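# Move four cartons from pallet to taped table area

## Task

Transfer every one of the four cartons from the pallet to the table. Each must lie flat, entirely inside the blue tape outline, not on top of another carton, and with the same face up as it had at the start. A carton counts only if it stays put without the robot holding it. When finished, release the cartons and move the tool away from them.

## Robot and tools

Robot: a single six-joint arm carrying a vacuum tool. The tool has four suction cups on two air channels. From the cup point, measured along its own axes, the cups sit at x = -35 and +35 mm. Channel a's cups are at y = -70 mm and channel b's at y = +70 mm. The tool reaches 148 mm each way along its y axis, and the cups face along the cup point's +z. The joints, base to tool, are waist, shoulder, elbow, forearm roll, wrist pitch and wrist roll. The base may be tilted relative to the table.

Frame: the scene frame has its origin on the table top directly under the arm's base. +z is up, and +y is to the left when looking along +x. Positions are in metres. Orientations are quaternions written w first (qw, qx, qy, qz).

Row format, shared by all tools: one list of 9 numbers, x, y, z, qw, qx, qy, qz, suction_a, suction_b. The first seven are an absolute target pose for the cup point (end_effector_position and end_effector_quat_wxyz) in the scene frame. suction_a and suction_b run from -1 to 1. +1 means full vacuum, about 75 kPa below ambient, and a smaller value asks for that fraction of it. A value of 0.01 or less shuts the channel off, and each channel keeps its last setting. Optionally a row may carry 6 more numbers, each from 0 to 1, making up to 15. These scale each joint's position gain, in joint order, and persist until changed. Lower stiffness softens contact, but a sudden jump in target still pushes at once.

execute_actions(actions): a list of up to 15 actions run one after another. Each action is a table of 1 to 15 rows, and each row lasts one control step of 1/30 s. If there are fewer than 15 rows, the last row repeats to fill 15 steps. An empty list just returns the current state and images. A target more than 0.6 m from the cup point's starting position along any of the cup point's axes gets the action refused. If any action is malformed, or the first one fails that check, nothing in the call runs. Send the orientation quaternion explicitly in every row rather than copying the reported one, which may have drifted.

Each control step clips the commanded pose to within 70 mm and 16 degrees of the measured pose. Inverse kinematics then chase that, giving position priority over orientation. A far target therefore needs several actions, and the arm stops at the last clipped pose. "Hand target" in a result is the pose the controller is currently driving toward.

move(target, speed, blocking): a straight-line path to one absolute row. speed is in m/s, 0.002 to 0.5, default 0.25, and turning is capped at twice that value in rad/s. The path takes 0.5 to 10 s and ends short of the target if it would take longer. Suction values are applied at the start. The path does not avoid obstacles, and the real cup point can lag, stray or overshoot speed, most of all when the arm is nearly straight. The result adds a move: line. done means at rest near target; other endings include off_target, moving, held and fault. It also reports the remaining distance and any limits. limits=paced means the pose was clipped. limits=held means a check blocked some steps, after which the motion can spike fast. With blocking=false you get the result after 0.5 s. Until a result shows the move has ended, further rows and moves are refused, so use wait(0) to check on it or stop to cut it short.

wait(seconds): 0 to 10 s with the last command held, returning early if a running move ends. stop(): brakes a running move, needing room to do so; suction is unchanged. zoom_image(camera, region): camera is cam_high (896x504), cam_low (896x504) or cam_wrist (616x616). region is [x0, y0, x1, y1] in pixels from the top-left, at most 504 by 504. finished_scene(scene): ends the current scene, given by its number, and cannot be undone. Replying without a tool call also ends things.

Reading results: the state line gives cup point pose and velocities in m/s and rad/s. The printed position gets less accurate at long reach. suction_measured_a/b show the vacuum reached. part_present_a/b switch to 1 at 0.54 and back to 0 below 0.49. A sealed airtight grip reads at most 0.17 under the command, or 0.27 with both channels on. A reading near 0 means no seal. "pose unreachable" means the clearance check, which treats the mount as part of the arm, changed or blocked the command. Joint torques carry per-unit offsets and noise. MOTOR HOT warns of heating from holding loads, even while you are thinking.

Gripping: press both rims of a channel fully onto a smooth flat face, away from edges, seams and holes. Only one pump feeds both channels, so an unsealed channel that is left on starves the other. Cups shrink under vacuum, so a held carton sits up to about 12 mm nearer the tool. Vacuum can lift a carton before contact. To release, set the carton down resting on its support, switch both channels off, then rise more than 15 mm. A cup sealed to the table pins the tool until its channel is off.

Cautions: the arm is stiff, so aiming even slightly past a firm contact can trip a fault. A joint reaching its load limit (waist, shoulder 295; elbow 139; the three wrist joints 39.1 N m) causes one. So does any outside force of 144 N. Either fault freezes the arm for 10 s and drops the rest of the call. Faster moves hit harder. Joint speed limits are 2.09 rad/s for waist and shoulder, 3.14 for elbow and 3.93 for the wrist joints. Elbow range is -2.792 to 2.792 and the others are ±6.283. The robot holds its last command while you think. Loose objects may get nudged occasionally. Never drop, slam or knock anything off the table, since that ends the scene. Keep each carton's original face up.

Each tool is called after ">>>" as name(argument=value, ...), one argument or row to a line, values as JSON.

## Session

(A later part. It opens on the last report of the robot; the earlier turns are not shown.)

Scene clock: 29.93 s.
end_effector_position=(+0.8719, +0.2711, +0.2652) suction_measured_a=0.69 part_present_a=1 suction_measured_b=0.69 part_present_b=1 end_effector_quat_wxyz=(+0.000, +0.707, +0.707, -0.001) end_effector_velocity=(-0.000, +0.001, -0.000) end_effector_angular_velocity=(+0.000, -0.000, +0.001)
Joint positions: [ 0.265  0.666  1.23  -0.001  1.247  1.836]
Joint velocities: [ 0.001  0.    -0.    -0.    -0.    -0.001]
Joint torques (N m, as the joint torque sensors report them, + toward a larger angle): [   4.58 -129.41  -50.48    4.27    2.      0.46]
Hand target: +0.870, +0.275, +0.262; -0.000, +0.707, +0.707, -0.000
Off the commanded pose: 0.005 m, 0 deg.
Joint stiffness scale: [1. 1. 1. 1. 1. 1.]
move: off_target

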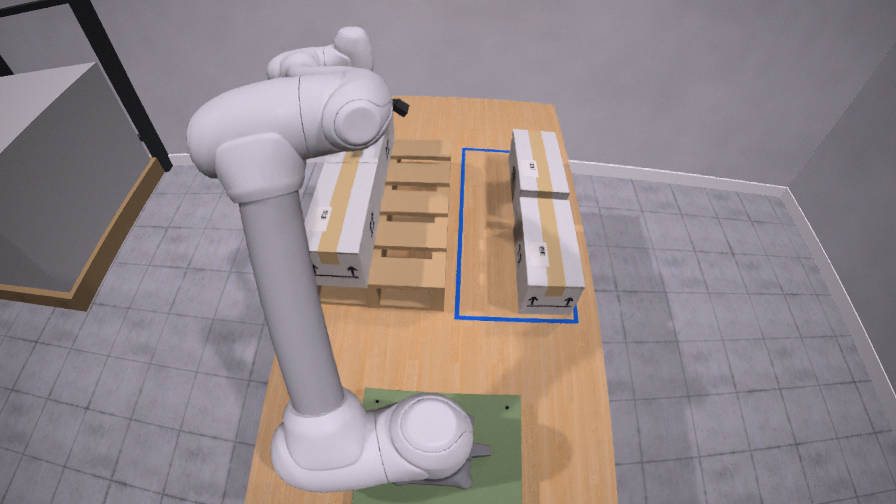

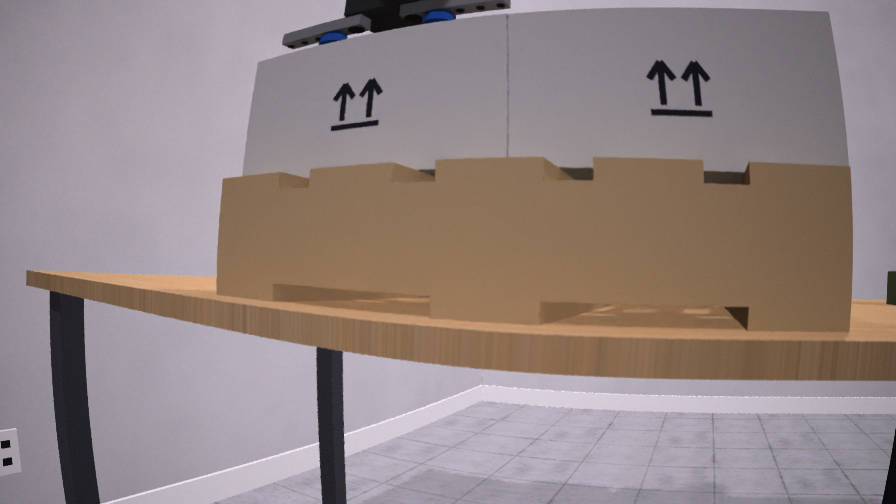

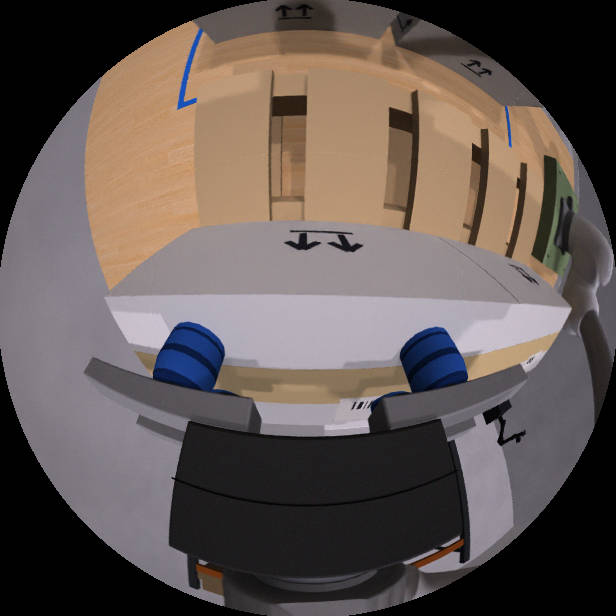

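>>> move(
  target=[0.88,0.27,0.30,0,0.7071,0.7071,0,1,1],
  speed=0.1,
)

>>> move(
  target=[0.915,-0.13,0.30,0,0.7071,0.7071,0,1,1],
  speed=0.3,
)

>>> move(
  target=[0.915,-0.14,0.16,0,0.7071,0.7071,0,1,1],
  speed=0.15,
)

>>> move(
  target=[0.915,-0.143,0.136,0,0.7071,0.7071,0,1,1],
  speed=0.03,
)

>>> execute_actions(
  actions=[
    [[0.915,-0.141,0.143,0,0.7071,0.7071,0,0,0]],
  ],
)

>>> move(
  target=[0.91,-0.13,0.23,0,0.7071,0.7071,0,0,0],
)

>>> move(
  target=[0.55,0.275,0.315,0,0.7071,0.7071,0,0,0],
  speed=0.4,
)

>>> move(
  target=[0.55,0.275,0.262,0,0.7071,0.7071,0,1,1],
  speed=0.05,
)

Scene clock: 31.17 s.
end_effector_position=(+0.8784, +0.2729, +0.2953) suction_measured_a=0.96 part_present_a=1 suction_measured_b=0.96 part_present_b=1 end_effector_quat_wxyz=(+0.001, +0.707, +0.707, +0.000) end_effector_velocity=(-0.000, -0.001, +0.000) end_effector_angular_velocity=(-0.000, +0.002, -0.001)
Joint positions: [ 0.265  0.661  1.182 -0.001  1.298  1.835]
Joint velocities: [-0.001 -0.    -0.    -0.     0.002 -0.   ]
Joint torques (N m, as the joint torque sensors report them, + toward a larger angle): [   0.33 -138.19  -56.45    4.19    1.48   -0.04]
Hand target: +0.880, +0.270, +0.300; +0.000, +0.707, +0.707, +0.000
Off the commanded pose: 0.006 m, 0 deg.
Joint stiffness scale: [1. 1. 1. 1. 1. 1.]
move: off_target

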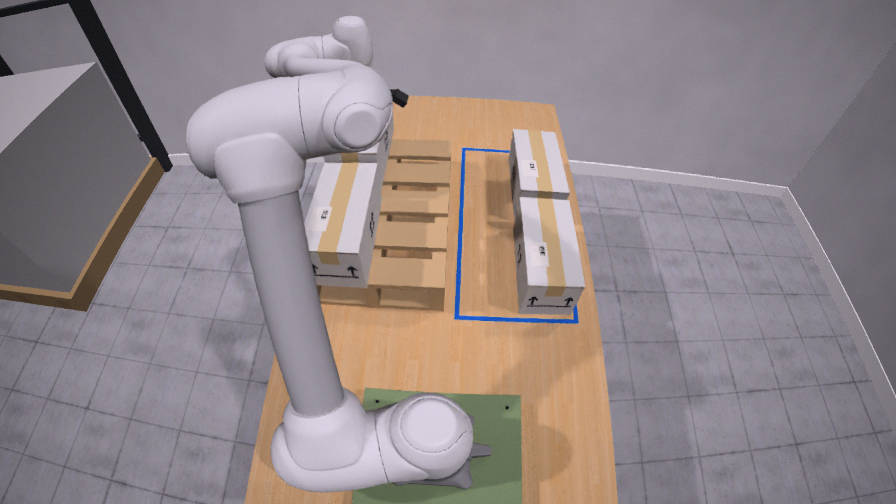

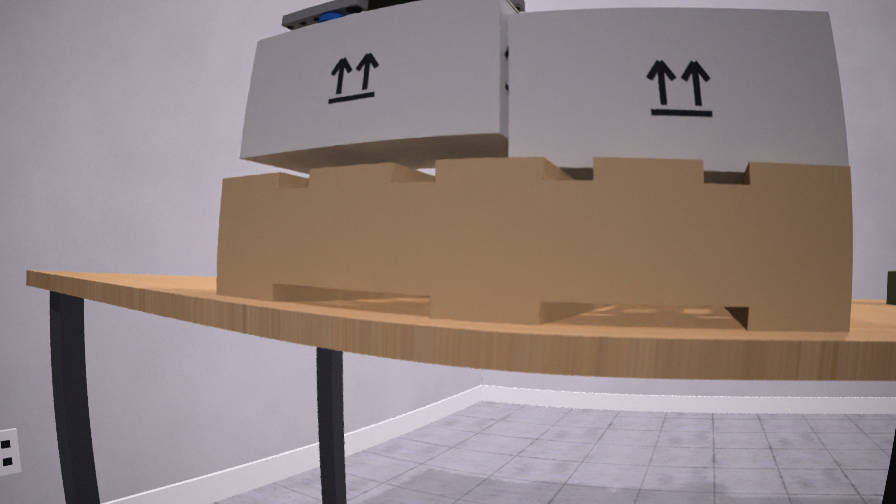

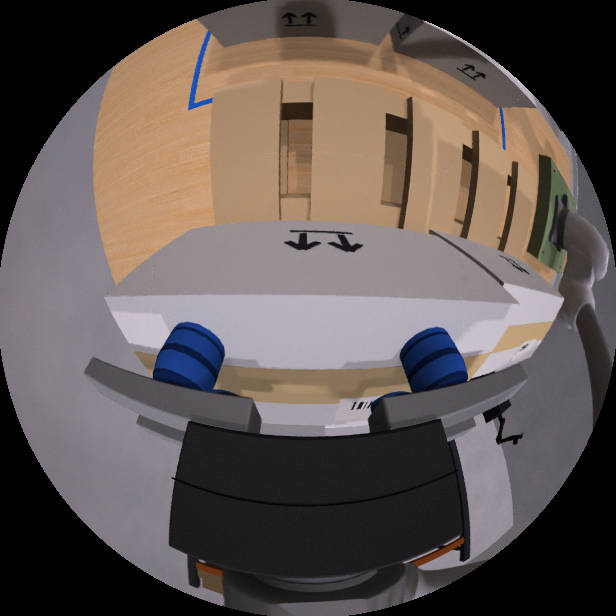

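Scene clock: 33.00 s.
end_effector_position=(+0.9150, -0.1262, +0.2972) suction_measured_a=0.96 part_present_a=1 suction_measured_b=0.96 part_present_b=1 end_effector_quat_wxyz=(+0.001, +0.707, +0.707, +0.000) end_effector_velocity=(-0.000, -0.000, +0.001) end_effector_angular_velocity=(+0.000, +0.001, +0.002)
Joint positions: [-0.173  0.666  1.17  -0.001  1.303  1.396]
Joint velocities: [-0.    -0.001 -0.001  0.     0.003 -0.002]
Joint torques (N m, as the joint torque sensors report them, + toward a larger angle): [   2.38 -139.02  -55.74    4.13    1.36    0.18]
Hand target: +0.915, -0.130, +0.300; -0.000, +0.707, +0.707, -0.000
Off the commanded pose: 0.005 m, 0 deg.
Joint stiffness scale: [1. 1. 1. 1. 1. 1.]
move: off_target

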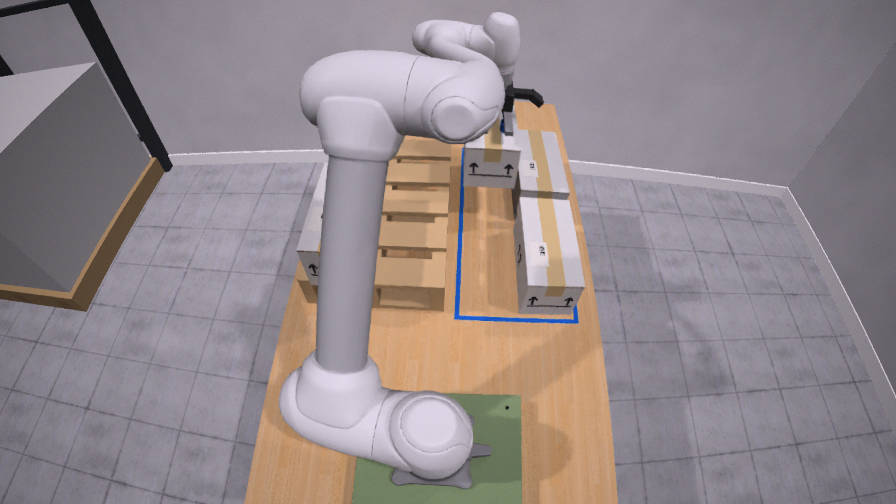

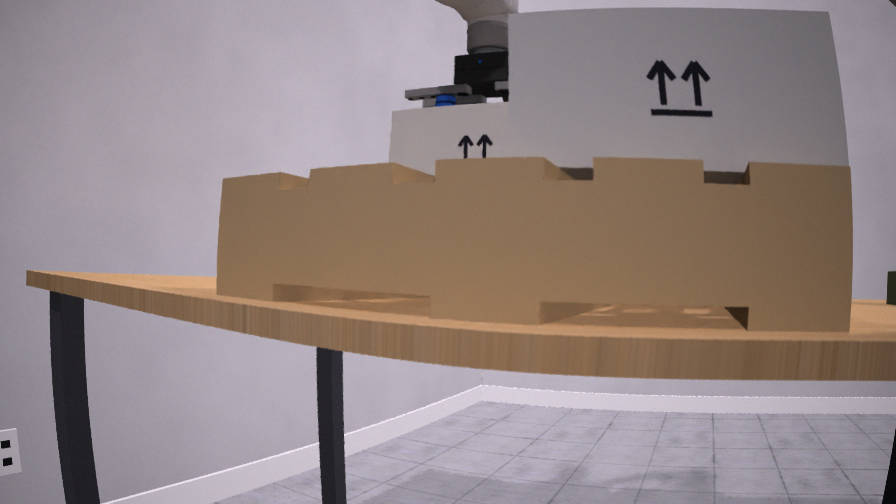

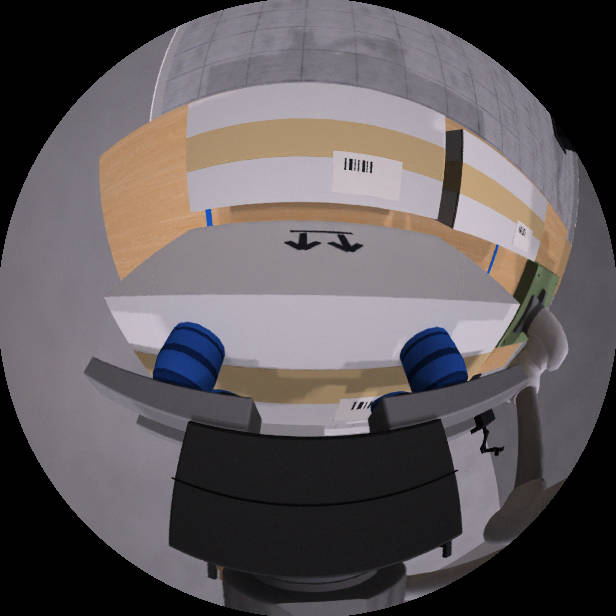

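Scene clock: 34.30 s.
end_effector_position=(+0.9166, -0.1362, +0.1641) suction_measured_a=0.96 part_present_a=1 suction_measured_b=0.96 part_present_b=1 end_effector_quat_wxyz=(-0.000, +0.706, +0.708, -0.001) end_effector_velocity=(+0.001, +0.000, -0.000) end_effector_angular_velocity=(-0.001, -0.003, +0.001)
Joint positions: [-0.183  0.753  1.271 -0.001  1.119  1.385]
Joint velocities: [ 0.001  0.    -0.     0.    -0.003  0.   ]
Joint torques (N m, as the joint torque sensors report them, + toward a larger angle): [   2.84 -142.35  -53.85    3.78    0.89   -0.12]
Hand target: +0.915, -0.140, +0.160; -0.000, +0.707, +0.707, -0.000
Off the commanded pose: 0.006 m, 0 deg.
Joint stiffness scale: [1. 1. 1. 1. 1. 1.]
move: off_target

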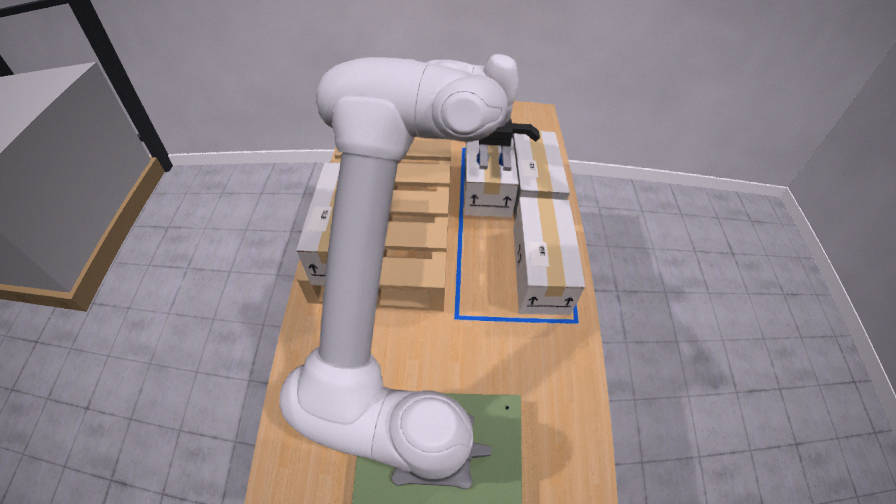

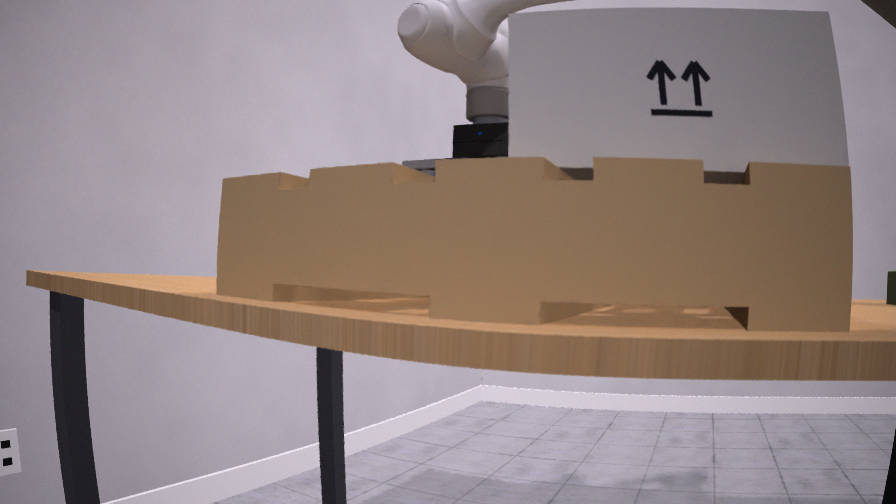

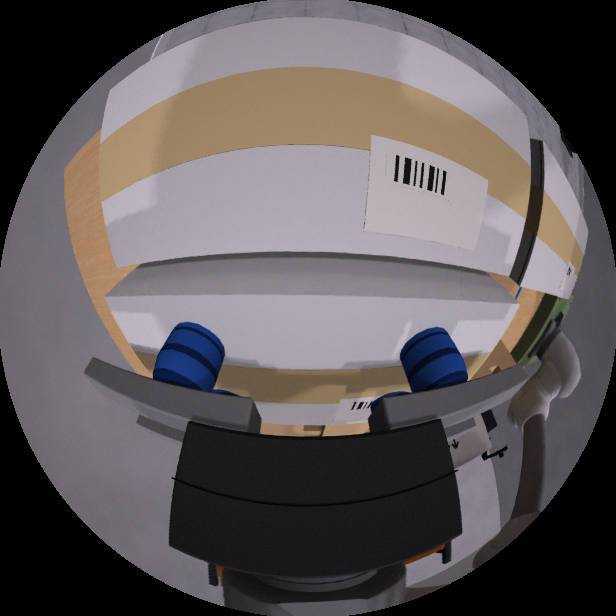

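Scene clock: 35.53 s.
end_effector_position=(+0.9174, -0.1393, +0.1412) suction_measured_a=0.96 part_present_a=1 suction_measured_b=0.96 part_present_b=1 end_effector_quat_wxyz=(+0.000, +0.706, +0.708, -0.000) end_effector_velocity=(+0.000, -0.000, -0.000) end_effector_angular_velocity=(-0.000, -0.000, +0.000)
Joint positions: [-0.186  0.771  1.283 -0.001  1.087  1.382]
Joint velocities: [-0.     0.    -0.     0.    -0.001 -0.001]
Joint torques (N m, as the joint torque sensors report them, + toward a larger angle): [   1.17 -144.64  -51.92    3.88    0.85    0.81]
Hand target: +0.915, -0.143, +0.136; -0.000, +0.707, +0.707, -0.000
Off the commanded pose: 0.007 m, 0 deg.
Joint stiffness scale: [1. 1. 1. 1. 1. 1.]
move: off_target

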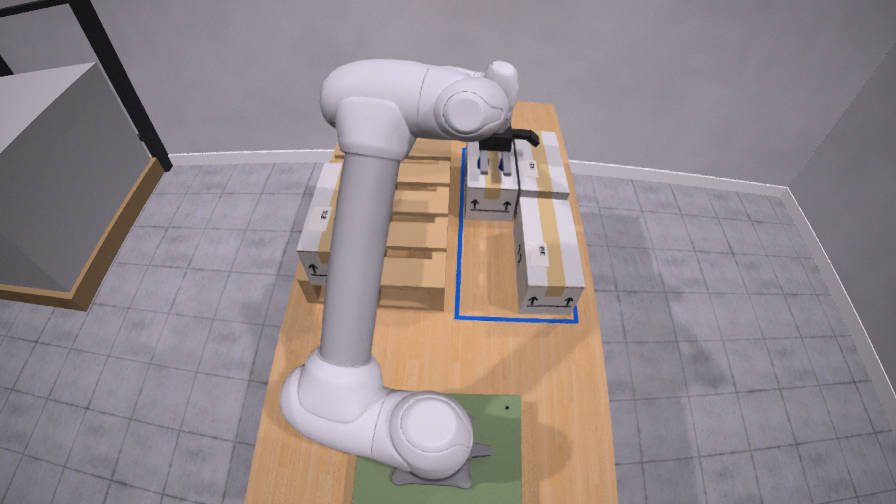

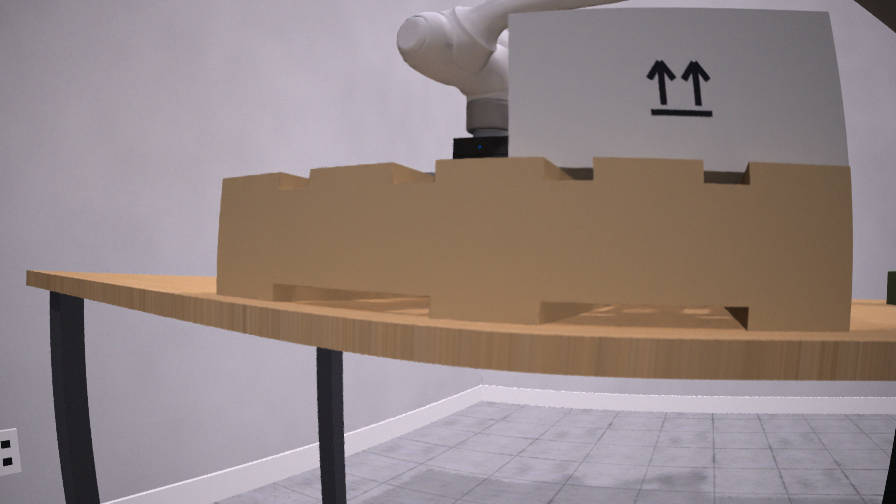

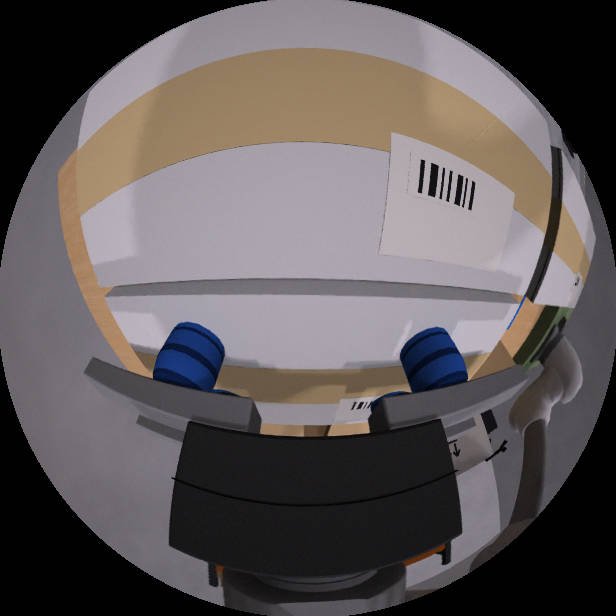

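Scene clock: 36.03 s.
end_effector_position=(+0.9179, -0.1394, +0.1486) suction_measured_a=0.00 part_present_a=0 suction_measured_b=0.00 part_present_b=0 end_effector_quat_wxyz=(+0.004, +0.706, +0.708, +0.002) end_effector_velocity=(-0.000, -0.001, +0.000) end_effector_angular_velocity=(-0.000, -0.000, -0.000)
Joint positions: [-0.186  0.763  1.283 -0.001  1.087  1.382]
Joint velocities: [-0.001 -0.    -0.    -0.     0.    -0.001]
Joint torques (N m, as the joint torque sensors report them, + toward a larger angle): [   4.7  -101.55  -32.63    4.28   -1.97    0.21]
Hand target: +0.915, -0.141, +0.143; -0.000, +0.707, +0.707, +0.000
Off the commanded pose: 0.007 m, 0 deg.
Joint stiffness scale: [1. 1. 1. 1. 1. 1.]

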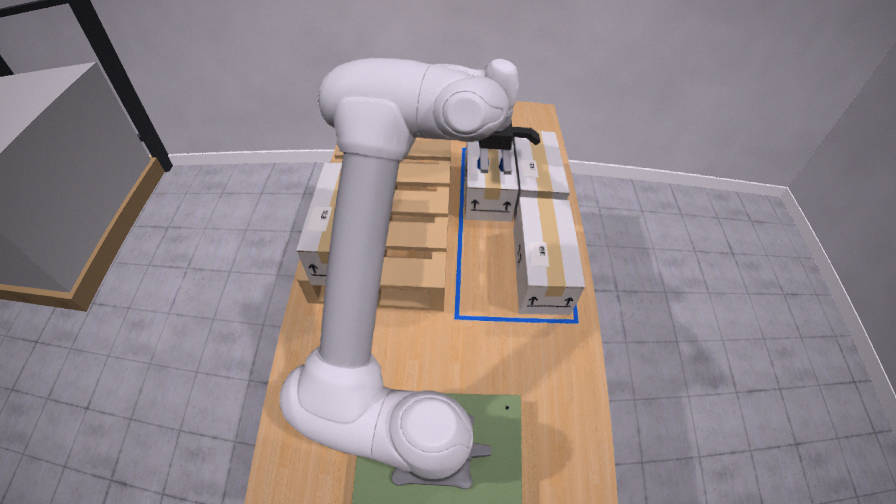

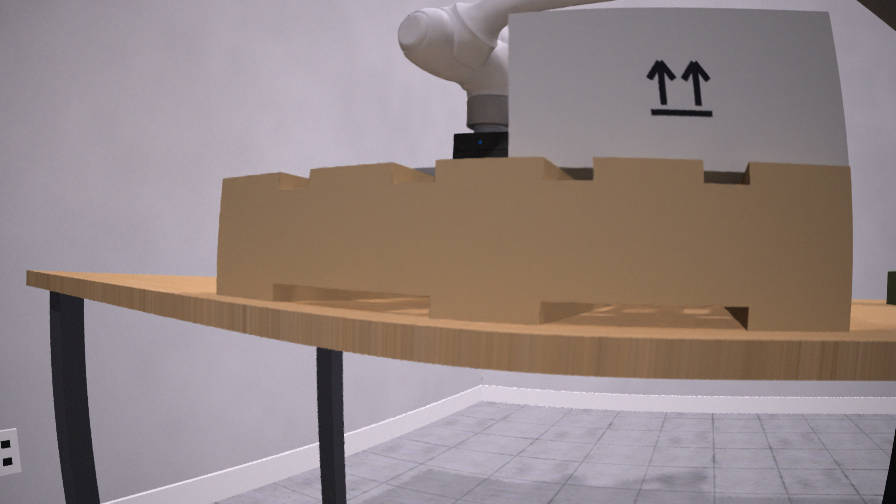

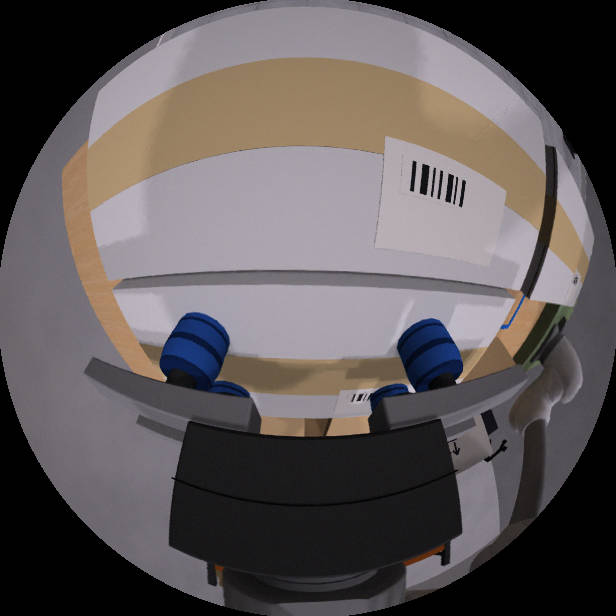

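Scene clock: 36.83 s.
end_effector_position=(+0.9084, -0.1343, +0.2258) suction_measured_a=0.00 part_present_a=0 suction_measured_b=0.00 part_present_b=0 end_effector_quat_wxyz=(+0.001, +0.707, +0.707, -0.000) end_effector_velocity=(-0.001, -0.001, +0.000) end_effector_angular_velocity=(+0.000, +0.002, -0.001)
Joint positions: [-0.183  0.696  1.252 -0.001  1.192  1.388]
Joint velocities: [-0.001 -0.001  0.     0.     0.003  0.   ]
Joint torques (N m, as the joint torque sensors report them, + toward a larger angle): [   3.94 -118.27  -43.74    4.05   -0.19    0.52]
Hand target: +0.910, -0.130, +0.230; +0.000, +0.707, +0.707, +0.000
Off the commanded pose: 0.006 m, 0 deg.
Joint stiffness scale: [1. 1. 1. 1. 1. 1.]
move: off_target

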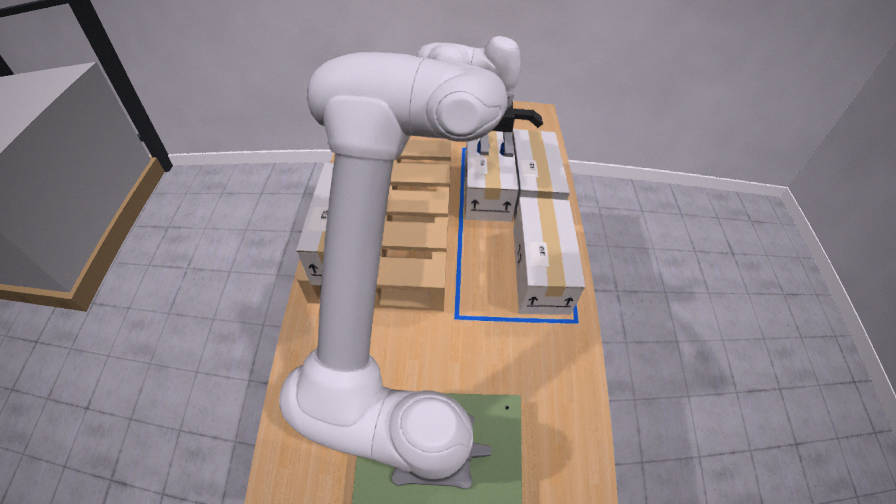

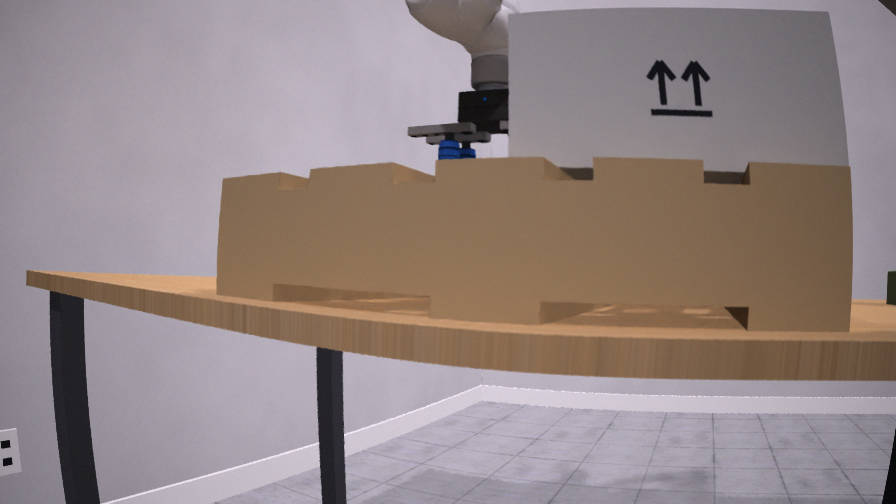

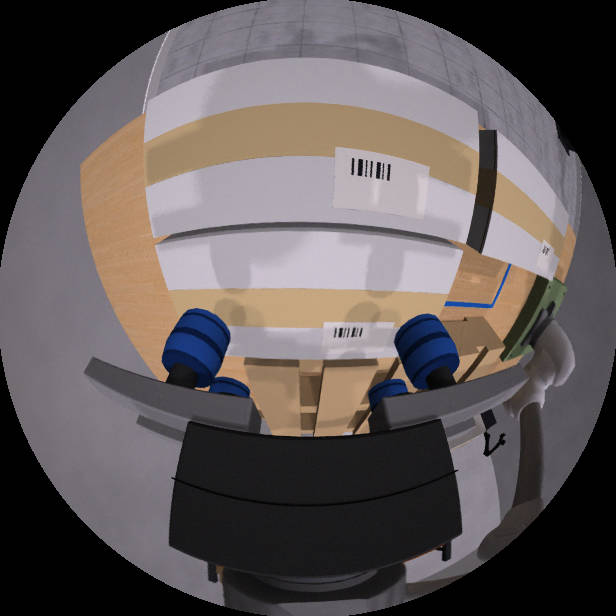

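Scene clock: 38.77 s.
end_effector_position=(+0.5565, +0.2739, +0.3182) suction_measured_a=0.00 part_present_a=0 suction_measured_b=0.00 part_present_b=0 end_effector_quat_wxyz=(+0.003, +0.707, +0.707, +0.007) end_effector_velocity=(+0.000, +0.001, -0.000) end_effector_angular_velocity=(-0.000, +0.001, -0.003)
Joint positions: [ 0.403  0.185  1.844 -0.001  1.096  1.974]
Joint velocities: [ 0.001  0.001 -0.     0.     0.     0.004]
Joint torques (N m, as the joint torque sensors report them, + toward a larger angle): [ -1.27 -62.85 -41.77   3.96  -0.18   0.64]
Hand target: +0.550, +0.274, +0.315; +0.000, +0.707, +0.707, +0.000
Off the commanded pose: 0.007 m, 1 deg.
Joint stiffness scale: [1. 1. 1. 1. 1. 1.]
move: off_target

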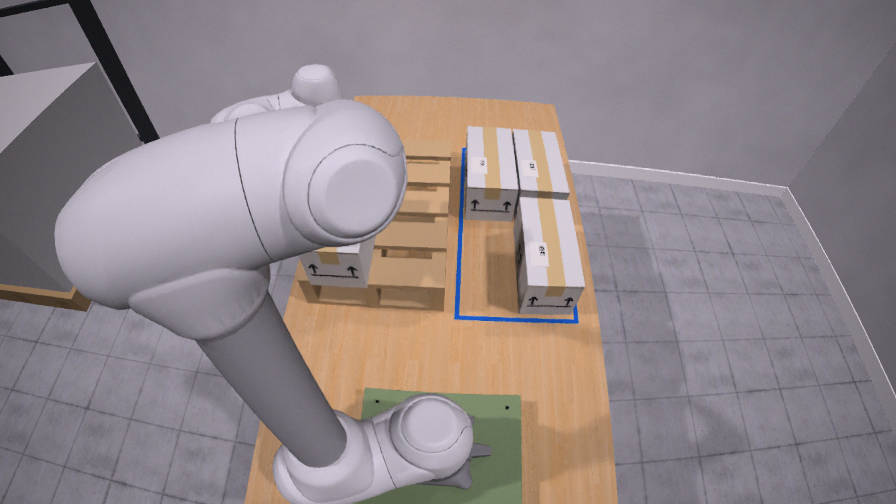

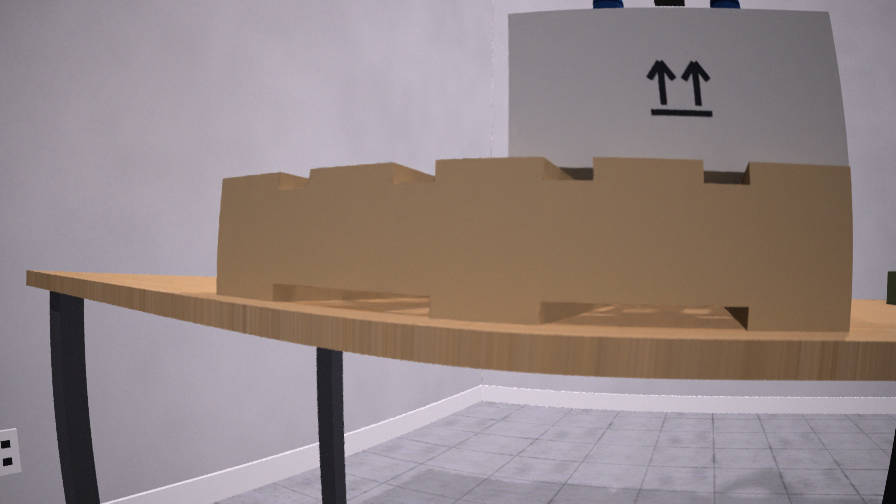

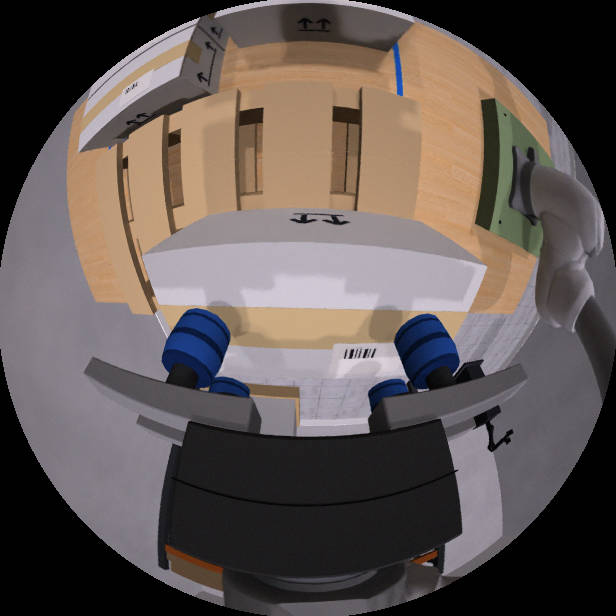

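Scene clock: 40.37 s.
end_effector_position=(+0.5524, +0.2726, +0.2644) suction_measured_a=0.73 part_present_a=1 suction_measured_b=0.73 part_present_b=1 end_effector_quat_wxyz=(+0.000, +0.707, +0.707, -0.001) end_effector_velocity=(+0.000, -0.000, -0.000) end_effector_angular_velocity=(+0.001, -0.001, -0.001)
Joint positions: [ 0.404  0.229  1.898 -0.001  1.015  1.975]
Joint velocities: [-0.    -0.     0.    -0.    -0.002  0.001]
Joint torques (N m, as the joint torque sensors report them, + toward a larger angle): [ -0.24 -79.36 -46.57   3.53   1.41   0.25]
Hand target: +0.550, +0.275, +0.262; -0.000, +0.707, +0.707, -0.000
Off the commanded pose: 0.004 m, 0 deg.
Joint stiffness scale: [1. 1. 1. 1. 1. 1.]
move: off_target

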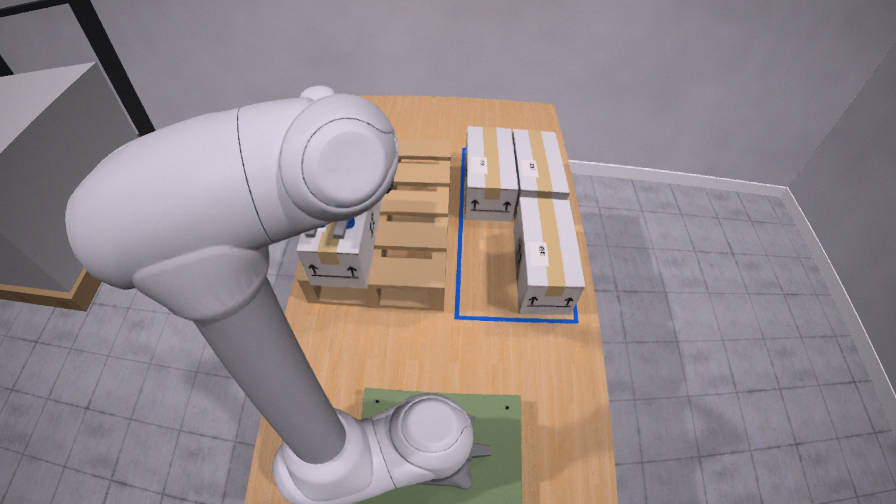

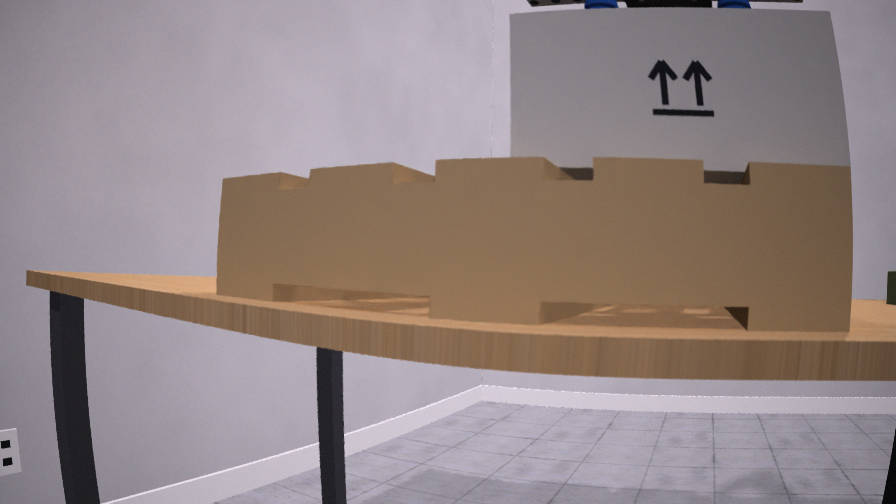

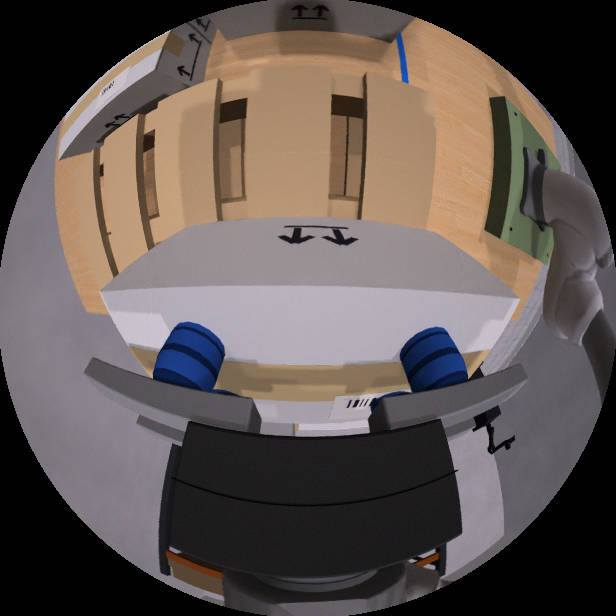

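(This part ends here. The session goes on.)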